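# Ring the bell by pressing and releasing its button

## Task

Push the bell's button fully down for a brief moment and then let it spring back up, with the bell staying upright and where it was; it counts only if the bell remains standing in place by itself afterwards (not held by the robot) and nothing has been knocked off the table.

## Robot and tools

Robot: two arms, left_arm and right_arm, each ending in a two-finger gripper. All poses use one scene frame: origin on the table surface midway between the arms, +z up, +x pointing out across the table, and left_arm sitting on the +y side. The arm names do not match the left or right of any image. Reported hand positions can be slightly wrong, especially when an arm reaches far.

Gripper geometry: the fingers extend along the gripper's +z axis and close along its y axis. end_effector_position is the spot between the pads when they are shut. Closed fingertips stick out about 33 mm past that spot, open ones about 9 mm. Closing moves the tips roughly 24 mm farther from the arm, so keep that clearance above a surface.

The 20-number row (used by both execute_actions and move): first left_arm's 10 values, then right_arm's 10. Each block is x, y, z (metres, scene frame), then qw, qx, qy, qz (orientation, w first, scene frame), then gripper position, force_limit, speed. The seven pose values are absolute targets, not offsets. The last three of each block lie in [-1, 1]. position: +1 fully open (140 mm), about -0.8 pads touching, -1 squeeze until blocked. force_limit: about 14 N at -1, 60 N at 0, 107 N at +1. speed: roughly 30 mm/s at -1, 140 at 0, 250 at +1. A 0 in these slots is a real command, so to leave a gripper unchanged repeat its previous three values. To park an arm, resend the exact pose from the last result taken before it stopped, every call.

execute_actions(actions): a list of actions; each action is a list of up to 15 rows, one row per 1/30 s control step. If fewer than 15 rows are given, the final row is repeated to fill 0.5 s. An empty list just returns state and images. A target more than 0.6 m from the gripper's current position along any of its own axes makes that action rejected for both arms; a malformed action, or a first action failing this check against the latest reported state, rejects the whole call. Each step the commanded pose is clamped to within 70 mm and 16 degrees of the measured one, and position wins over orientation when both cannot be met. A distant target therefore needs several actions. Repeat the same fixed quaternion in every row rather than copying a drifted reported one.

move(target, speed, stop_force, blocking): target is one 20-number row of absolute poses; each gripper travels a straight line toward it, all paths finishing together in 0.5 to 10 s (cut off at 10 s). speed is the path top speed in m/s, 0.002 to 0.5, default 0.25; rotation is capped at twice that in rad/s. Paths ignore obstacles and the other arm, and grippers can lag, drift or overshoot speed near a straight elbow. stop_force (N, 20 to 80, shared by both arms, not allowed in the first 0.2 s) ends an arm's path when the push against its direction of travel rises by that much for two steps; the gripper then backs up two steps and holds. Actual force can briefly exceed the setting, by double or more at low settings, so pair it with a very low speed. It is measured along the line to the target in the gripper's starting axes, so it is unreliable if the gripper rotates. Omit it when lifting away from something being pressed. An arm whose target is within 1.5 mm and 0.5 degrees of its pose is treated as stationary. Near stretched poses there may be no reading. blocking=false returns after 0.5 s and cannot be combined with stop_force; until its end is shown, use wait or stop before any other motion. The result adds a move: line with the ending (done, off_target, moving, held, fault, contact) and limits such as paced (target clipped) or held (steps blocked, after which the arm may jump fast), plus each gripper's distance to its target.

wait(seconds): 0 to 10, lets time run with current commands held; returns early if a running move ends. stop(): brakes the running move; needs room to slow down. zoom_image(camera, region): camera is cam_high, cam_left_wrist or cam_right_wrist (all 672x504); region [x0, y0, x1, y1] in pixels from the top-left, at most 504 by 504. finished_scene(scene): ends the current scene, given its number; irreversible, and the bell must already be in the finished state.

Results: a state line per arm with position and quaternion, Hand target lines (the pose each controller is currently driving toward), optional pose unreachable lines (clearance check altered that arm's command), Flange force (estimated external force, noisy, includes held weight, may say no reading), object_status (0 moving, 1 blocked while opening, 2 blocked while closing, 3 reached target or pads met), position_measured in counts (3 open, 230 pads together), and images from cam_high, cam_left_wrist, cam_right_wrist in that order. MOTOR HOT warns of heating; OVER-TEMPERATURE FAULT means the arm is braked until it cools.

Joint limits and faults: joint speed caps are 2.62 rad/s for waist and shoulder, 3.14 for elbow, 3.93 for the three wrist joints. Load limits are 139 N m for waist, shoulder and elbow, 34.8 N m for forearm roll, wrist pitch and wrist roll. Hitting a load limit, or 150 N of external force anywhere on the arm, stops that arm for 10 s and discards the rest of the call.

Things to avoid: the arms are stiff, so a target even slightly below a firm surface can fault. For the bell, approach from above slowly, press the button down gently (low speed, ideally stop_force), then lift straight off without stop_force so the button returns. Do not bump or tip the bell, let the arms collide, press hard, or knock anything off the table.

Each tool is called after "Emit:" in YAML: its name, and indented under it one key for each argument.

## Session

Emit:
execute_actions:
  actions: []

Scene clock: 0.00 s.
left_arm: end_effector_position=(+0.1347, -0.0456, +0.2066) position_measured=3 object_status=3 end_effector_quat_wxyz=(-0.154, +0.741, -0.652, -0.049) | right_arm: end_effector_position=(+0.0885, -0.2339, +0.3615) position_measured=3 object_status=3 end_effector_quat_wxyz=(-0.009, +0.620, -0.601, -0.504)
Joint positions: left_arm=[-1.14   0.137  0.098 -0.233 -1.759  1.306] | right_arm=[-0.226 -0.269 -0.128 -0.934 -2.425 -0.336]
Joint velocities: left_arm=[ 0.001 -0.002  0.001 -0.001  0.     0.   ] | right_arm=[-0.001 -0.    -0.     0.001  0.     0.   ]
Flange force (N, the push that the arm receives, along the gripper's own x y z axes): no reading
Hand target (left_arm): +0.135, -0.046, +0.207; -0.154, +0.741, -0.652, -0.049
Hand target (right_arm): +0.088, -0.234, +0.362; -0.009, +0.620, -0.601, -0.504

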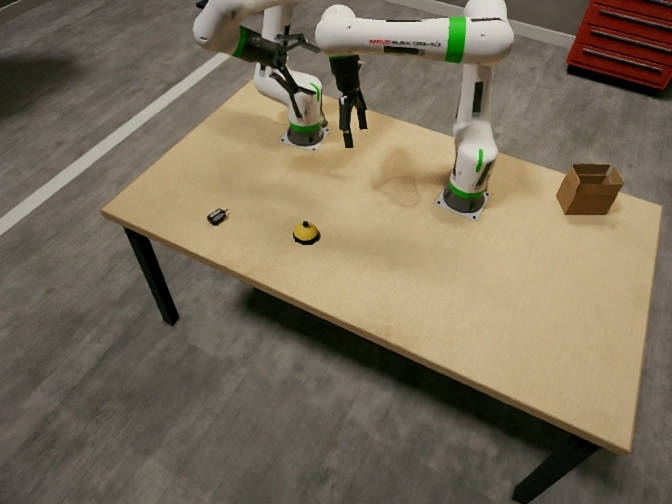

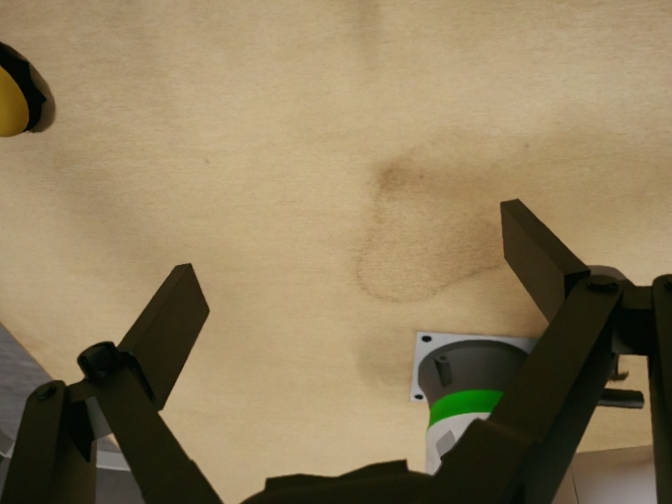

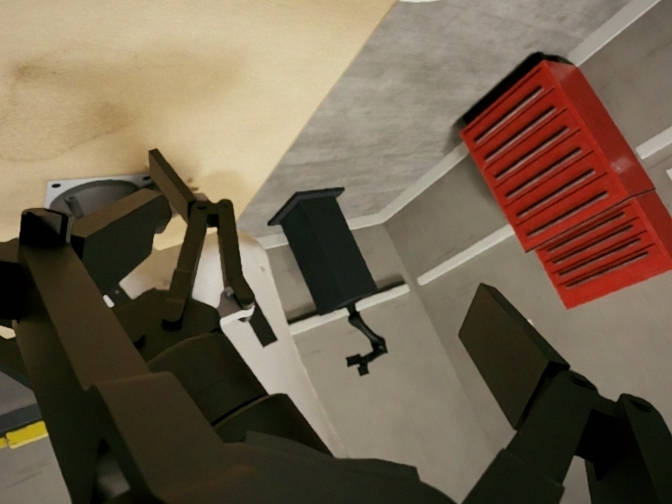

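Emit:
zoom_image:
  camera: "cam_high"
  region: [270, 210, 330, 255]

Emit:
move:
  target: [0.46,-0.025,0.15,0,0.7071,-0.7071,0,-1,0,0,0.0885,-0.2339,0.3615,-0.009,0.620,-0.601,-0.504,1,0,0]
  speed: 0.3

Region (270, 210, 330, 255) of cam_high's 672x504 image, scaled by 8.400, with more detail than that image has; it fills the top 378 rows of this view, and the rest is white.

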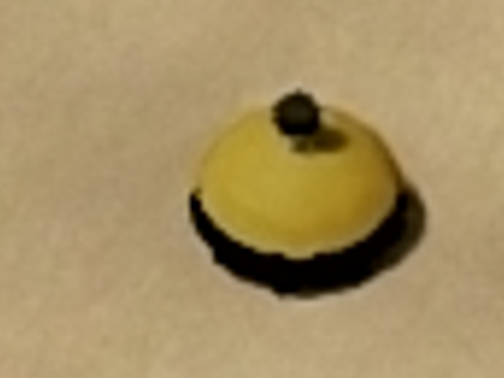

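Scene clock: 37.63 s.
left_arm: end_effector_position=(+0.4603, -0.0267, +0.1505) position_measured=233 object_status=3 end_effector_quat_wxyz=(+0.000, +0.707, -0.707, +0.001) | right_arm: end_effector_position=(+0.0885, -0.2339, +0.3615) position_measured=3 object_status=3 end_effector_quat_wxyz=(-0.009, +0.620, -0.601, -0.504)
Joint positions: left_arm=[-0.429  0.324  0.169  0.001 -1.413  0.484] | right_arm=[-0.226 -0.268 -0.128 -0.934 -2.425 -0.335]
Joint velocities: left_arm=[-0.001  0.    -0.001  0.001 -0.    -0.   ] | right_arm=[ 0.001  0.001 -0.    -0.001 -0.001  0.001]
Flange force (N, the push that the arm receives, along the gripper's own x y z axes): left_arm=[4.2 -3.0 -0.2] | right_arm=[3.7 -3.0 -2.0]
Hand target (left_arm): +0.460, -0.027, +0.150; +0.000, +0.707, -0.707, +0.001
Hand target (right_arm): +0.088, -0.234, +0.361; -0.009, +0.620, -0.601, -0.504
Off the commanded pose (left_arm): 0.002 m, 0 deg.
Off the commanded pose (right_arm): 0.000 m, 0 deg.
move: done

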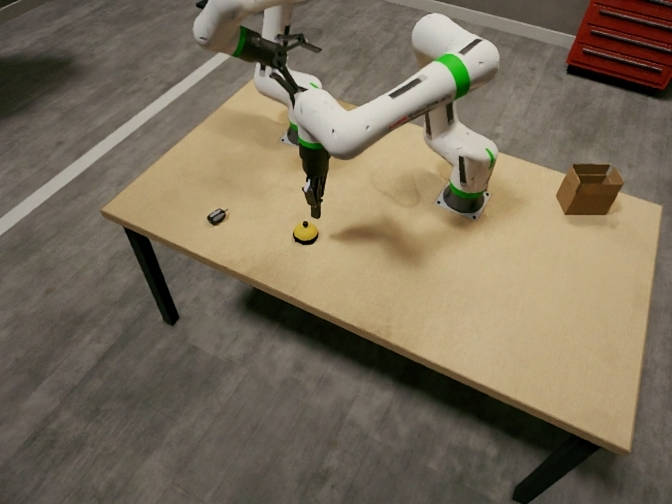

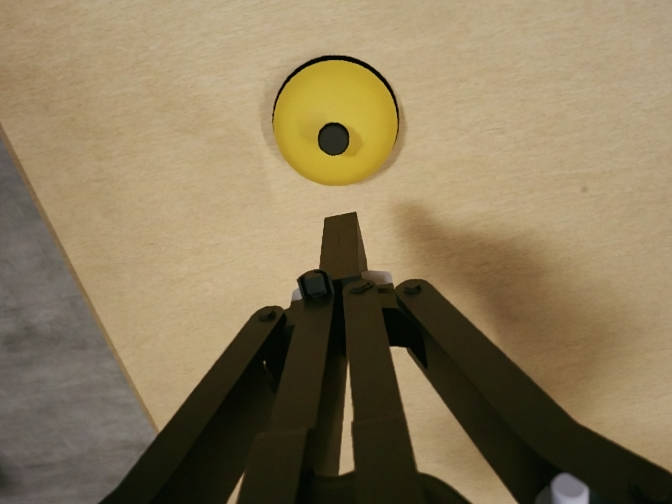

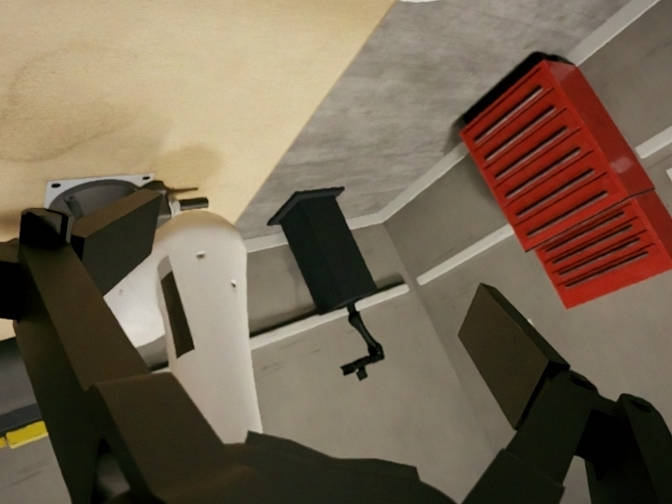

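Emit:
zoom_image:
  camera: "cam_left_wrist"
  region: [240, 40, 440, 280]

Region (240, 40, 440, 280) of cam_left_wrist's 672x504 image, scaled by 2.100, with more detail than that image has.

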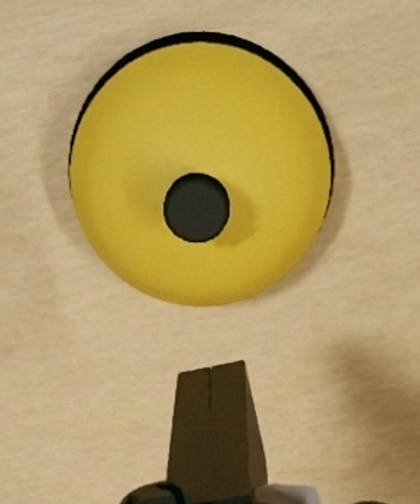

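Emit:
move:
  target: [0.459,-0.064,0.104,0,0.7071,-0.7071,0,-1,0,0,0.0885,-0.2339,0.3615,-0.009,0.620,-0.601,-0.504,1,0,0]
  speed: 0.15

Emit:
zoom_image:
  camera: "cam_left_wrist"
  region: [240, 100, 440, 300]

Emit:
zoom_image:
  camera: "cam_high"
  region: [265, 180, 345, 255]

Scene clock: 78.37 s.
left_arm: end_effector_position=(+0.4590, -0.0640, +0.1041) position_measured=233 object_status=3 end_effector_quat_wxyz=(+0.000, +0.707, -0.707, -0.000) | right_arm: end_effector_position=(+0.0885, -0.2339, +0.3615) position_measured=3 object_status=3 end_effector_quat_wxyz=(-0.009, +0.620, -0.601, -0.504)
Joint positions: left_arm=[-0.488  0.409  0.172 -0.    -1.335  0.543] | right_arm=[-0.226 -0.268 -0.128 -0.934 -2.425 -0.335]
Joint velocities: left_arm=[0.    0.001 0.    0.    0.    0.   ] | right_arm=[-0.     0.    -0.    -0.003  0.     0.   ]
Flange force (N, the push that the arm receives, along the gripper's own x y z axes): left_arm=[0.8 1.2 1.4] | right_arm=[3.7 -2.3 -2.3]
Hand target (left_arm): +0.459, -0.064, +0.104; +0.000, +0.707, -0.707, -0.000
Hand target (right_arm): +0.088, -0.234, +0.361; -0.009, +0.620, -0.601, -0.504
Off the commanded pose (left_arm): 0.000 m, 0 deg.
Off the commanded pose (right_arm): 0.000 m, 0 deg.
move: done

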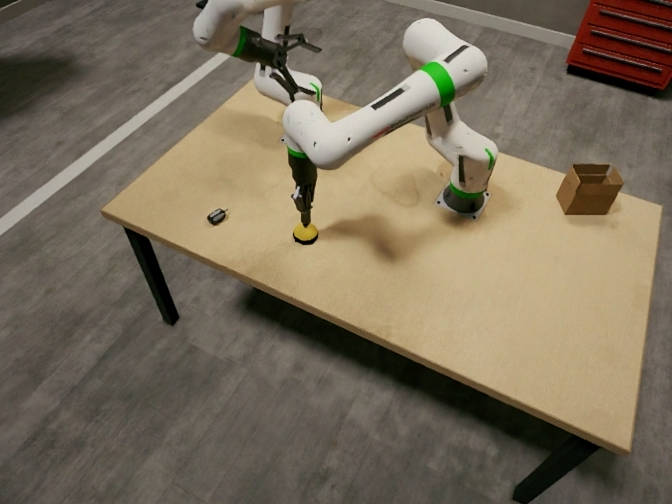

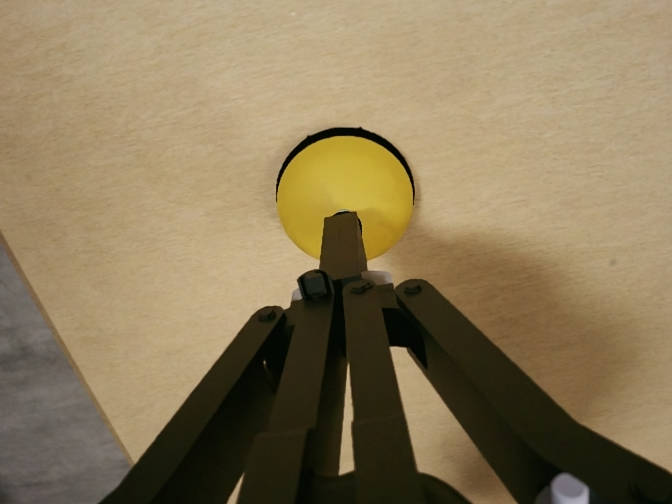

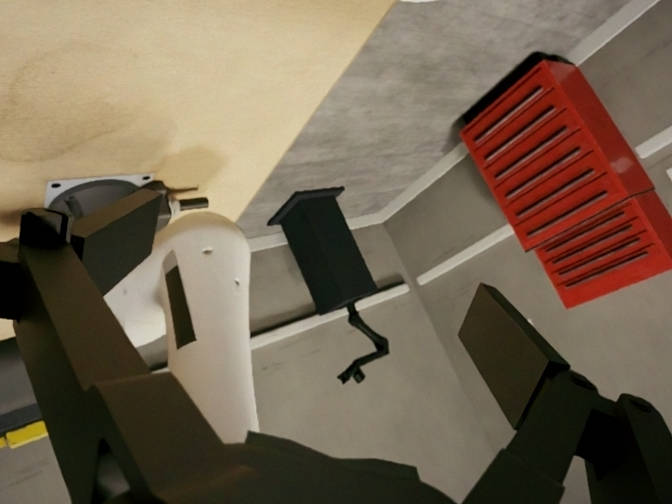

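Region (240, 100, 440, 300) of cam_left_wrist's 672x504 image, scaled by 2.520, with more detail than that image has.

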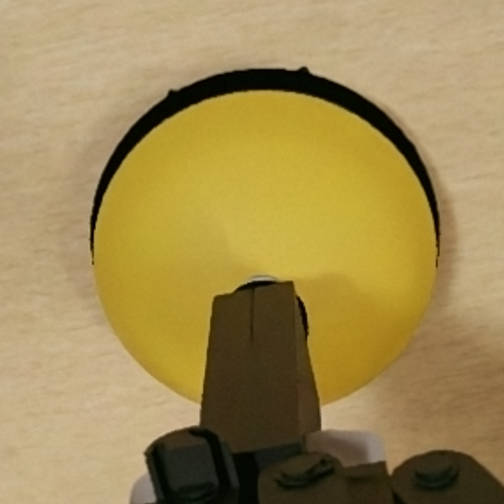

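Region (265, 180, 345, 255) of cam_high's 672x504 image, scaled by 6.300, with more detail than that image has; it fills the top 472 rows of this view, and the rest is white.

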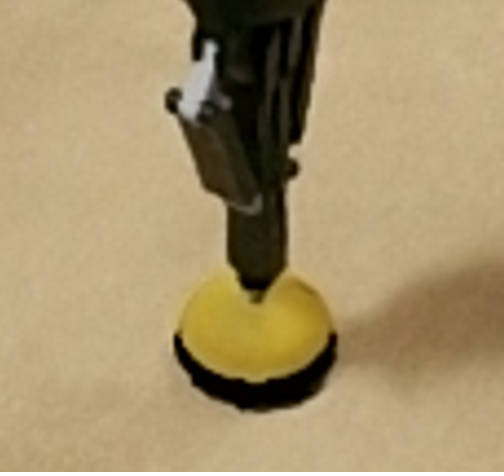

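Aligned. Slow press with force stop.

Emit:
move:
  target: [0.459,-0.064,0.088,0,0.7071,-0.7071,0,-1,0,0,0.0885,-0.2339,0.3615,-0.009,0.620,-0.601,-0.504,1,0,0]
  speed: 0.005
  stop_force: 20

Emit:
zoom_image:
  camera: "cam_high"
  region: [265, 180, 345, 255]

Scene clock: 86.13 s.
left_arm: end_effector_position=(+0.4589, -0.0639, +0.0966) position_measured=233 object_status=3 end_effector_quat_wxyz=(+0.000, +0.707, -0.707, -0.000) | right_arm: end_effector_position=(+0.0885, -0.2339, +0.3615) position_measured=3 object_status=3 end_effector_quat_wxyz=(-0.009, +0.620, -0.601, -0.504)
Joint positions: left_arm=[-0.488  0.413  0.16  -0.    -1.319  0.543] | right_arm=[-0.226 -0.268 -0.128 -0.934 -2.425 -0.335]
Joint velocities: left_arm=[ 0.001 -0.     0.002 -0.    -0.003  0.   ] | right_arm=[ 0.     0.003 -0.    -0.001  0.    -0.   ]
Flange force (N, the push that the arm receives, along the gripper's own x y z axes): left_arm=[-3.1 -0.9 -40.3] | right_arm=[4.0 -1.9 -3.3]
Hand target (left_arm): +0.459, -0.064, +0.097; -0.000, +0.707, -0.707, +0.000
Hand target (right_arm): +0.088, -0.234, +0.361; -0.009, +0.620, -0.601, -0.504
Off the commanded pose (left_arm): 0.009 m, 0 deg.
Off the commanded pose (right_arm): 0.000 m, 0 deg.
move: contact (left_arm)

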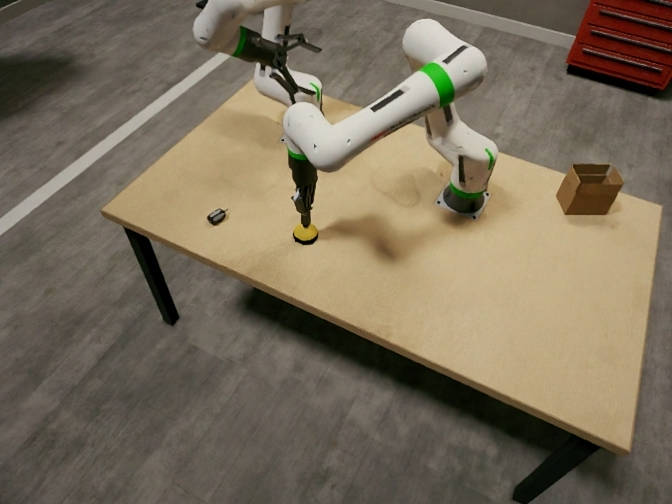

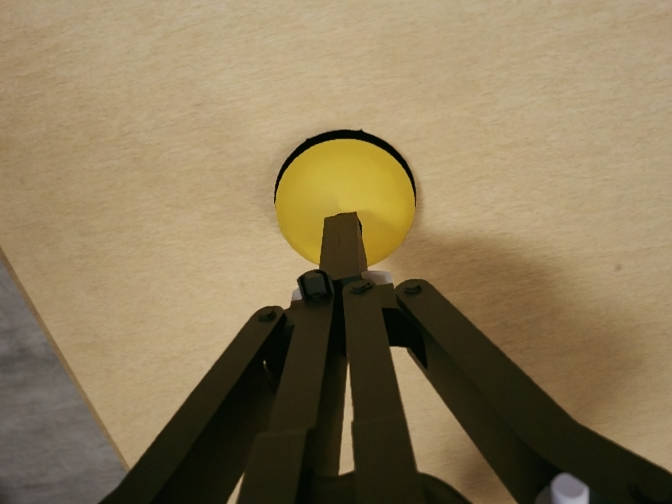

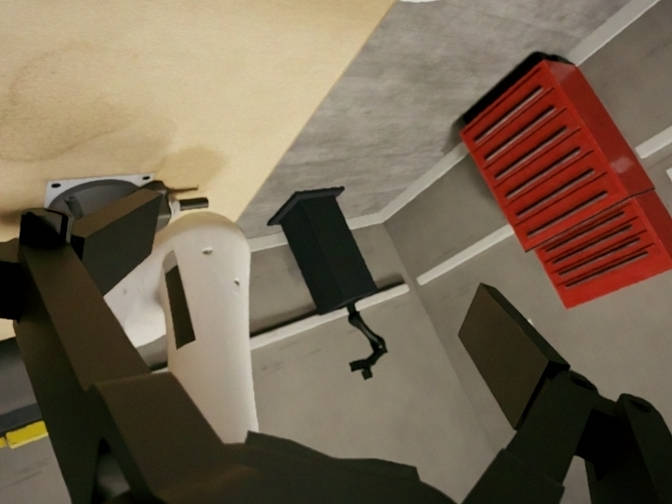

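Region (265, 180, 345, 255) of cam_high's 672x504 image, scaled by 6.300, with more detail than that image has; it fills the top 472 rows of this view, and the rest is white.

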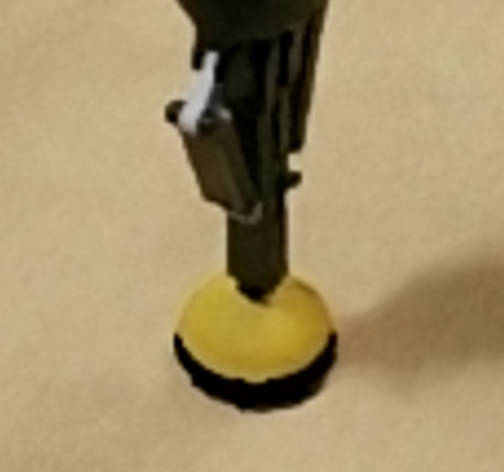

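Emit:
execute_actions:
  actions: []

Scene clock: 91.07 s.
left_arm: end_effector_position=(+0.4591, -0.0640, +0.0969) position_measured=233 object_status=3 end_effector_quat_wxyz=(-0.000, +0.707, -0.707, +0.000) | right_arm: end_effector_position=(+0.0885, -0.2339, +0.3615) position_measured=3 object_status=3 end_effector_quat_wxyz=(-0.009, +0.620, -0.601, -0.504)
Joint positions: left_arm=[-0.488  0.413  0.161 -0.    -1.319  0.543] | right_arm=[-0.226 -0.268 -0.128 -0.934 -2.425 -0.335]
Joint velocities: left_arm=[ 0.001  0.    -0.001 -0.001  0.    -0.   ] | right_arm=[-0.001  0.     0.001  0.    -0.    -0.001]
Flange force (N, the push that the arm receives, along the gripper's own x y z axes): left_arm=[-3.6 2.9 -23.9] | right_arm=[3.1 -3.9 -2.6]
Hand target (left_arm): +0.459, -0.064, +0.097; -0.000, +0.707, -0.707, +0.000
Hand target (right_arm): +0.088, -0.234, +0.361; -0.009, +0.620, -0.601, -0.504
Off the commanded pose (left_arm): 0.009 m, 0 deg.
Off the commanded pose (right_arm): 0.000 m, 0 deg.

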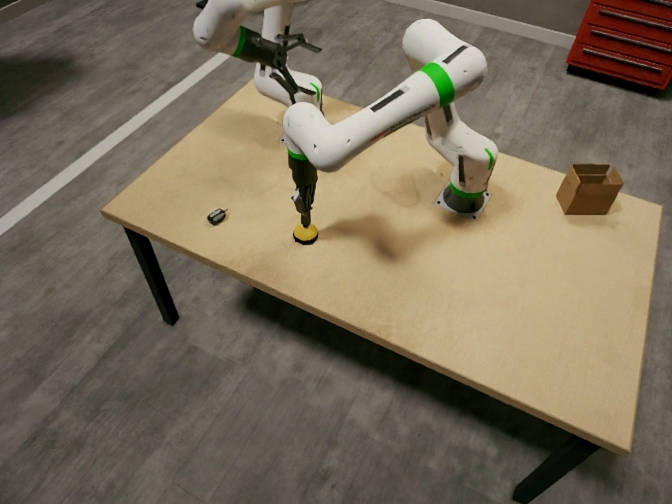

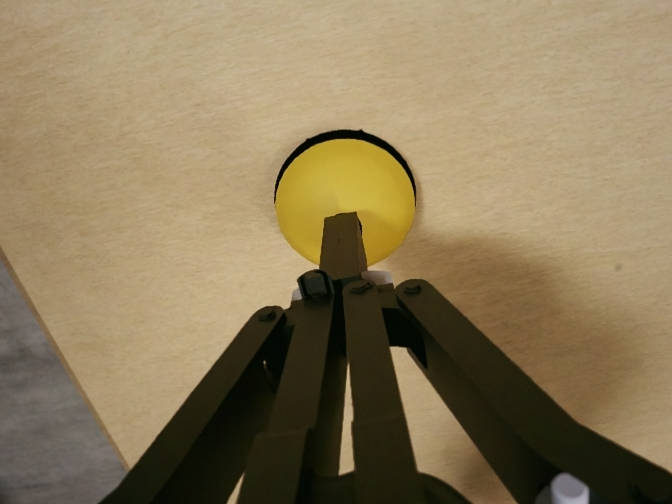

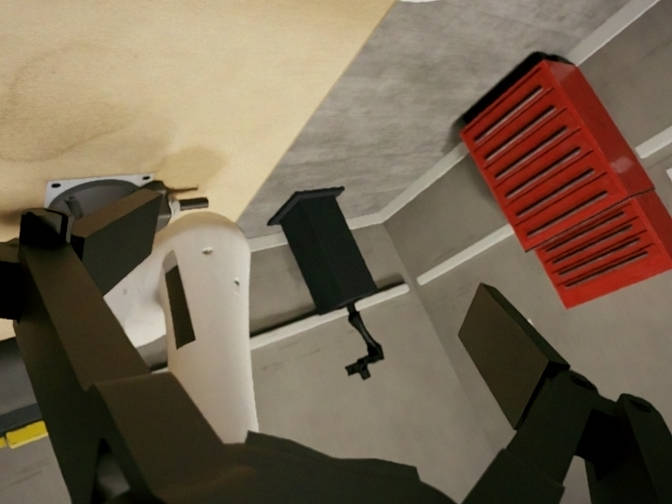

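Stiffness of ~55 N/mm confirms the hard end stop. Releasing.

Emit:
move:
  target: [0.459,-0.064,0.125,0,0.7071,-0.7071,0,-1,0,0,0.0885,-0.2339,0.3615,-0.009,0.620,-0.601,-0.504,1,0,0]
  speed: 0.12

Emit:
zoom_image:
  camera: "cam_high"
  region: [265, 180, 345, 255]

Scene clock: 97.30 s.
left_arm: end_effector_position=(+0.4589, -0.0639, +0.1250) position_measured=233 object_status=3 end_effector_quat_wxyz=(-0.000, +0.707, -0.707, +0.000) | right_arm: end_effector_position=(+0.0885, -0.2339, +0.3615) position_measured=3 object_status=3 end_effector_quat_wxyz=(-0.009, +0.620, -0.601, -0.504)
Joint positions: left_arm=[-0.488  0.397  0.206 -0.    -1.38   0.543] | right_arm=[-0.226 -0.268 -0.128 -0.934 -2.425 -0.335]
Joint velocities: left_arm=[ 0.001  0.001 -0.001 -0.    -0.     0.   ] | right_arm=[-0.     0.    -0.001  0.    -0.001  0.001]
Flange force (N, the push that the arm receives, along the gripper's own x y z axes): left_arm=[3.9 -2.9 0.0] | right_arm=[3.0 -2.7 -0.9]
Hand target (left_arm): +0.459, -0.064, +0.125; +0.000, +0.707, -0.707, +0.000
Hand target (right_arm): +0.088, -0.234, +0.361; -0.009, +0.620, -0.601, -0.504
Off the commanded pose (left_arm): 0.000 m, 0 deg.
Off the commanded pose (right_arm): 0.000 m, 0 deg.
move: done

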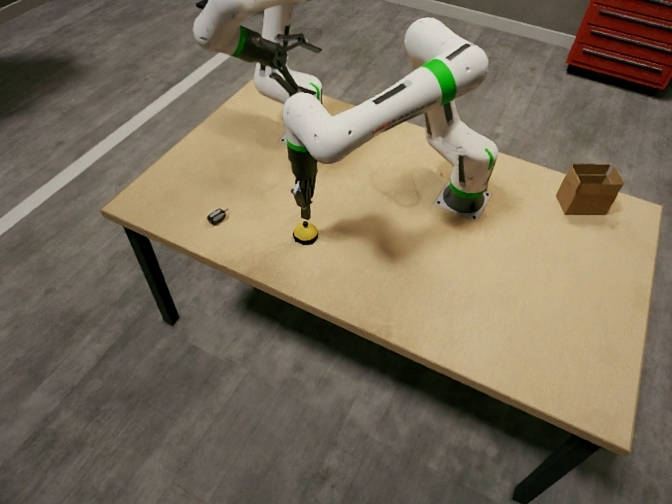

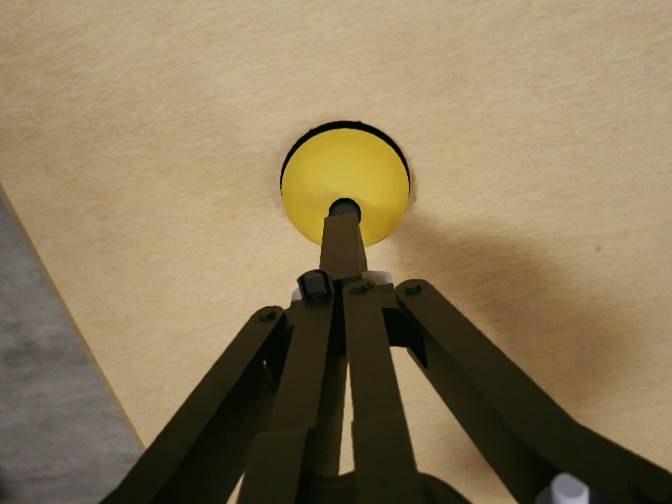

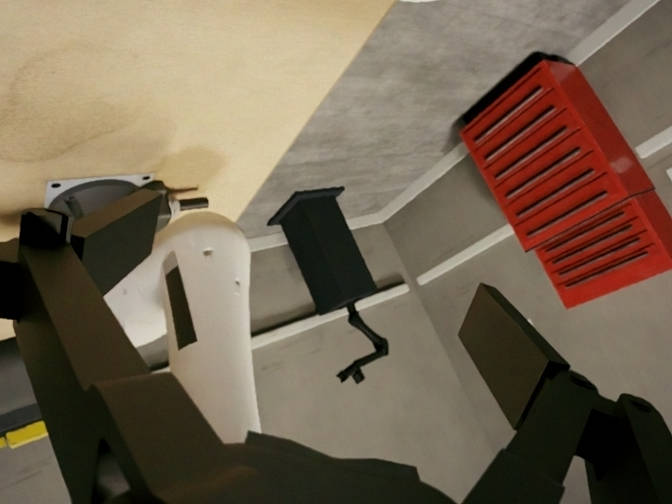

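Region (265, 180, 345, 255) of cam_high's 672x504 image, scaled by 6.300, with more detail than that image has; it fills the top 472 rows of this view, and the rest is white.

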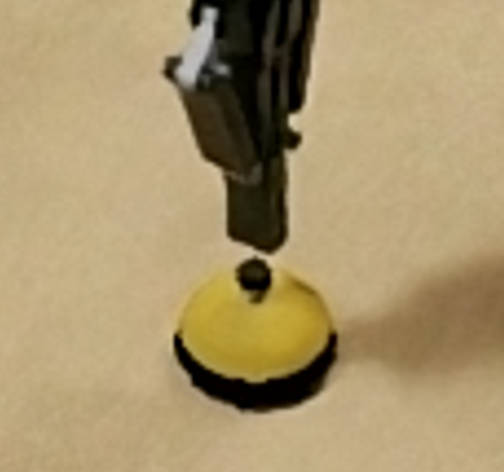

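Emit:
finished_scene:
  scene: 2

The scene is finished: the task was done.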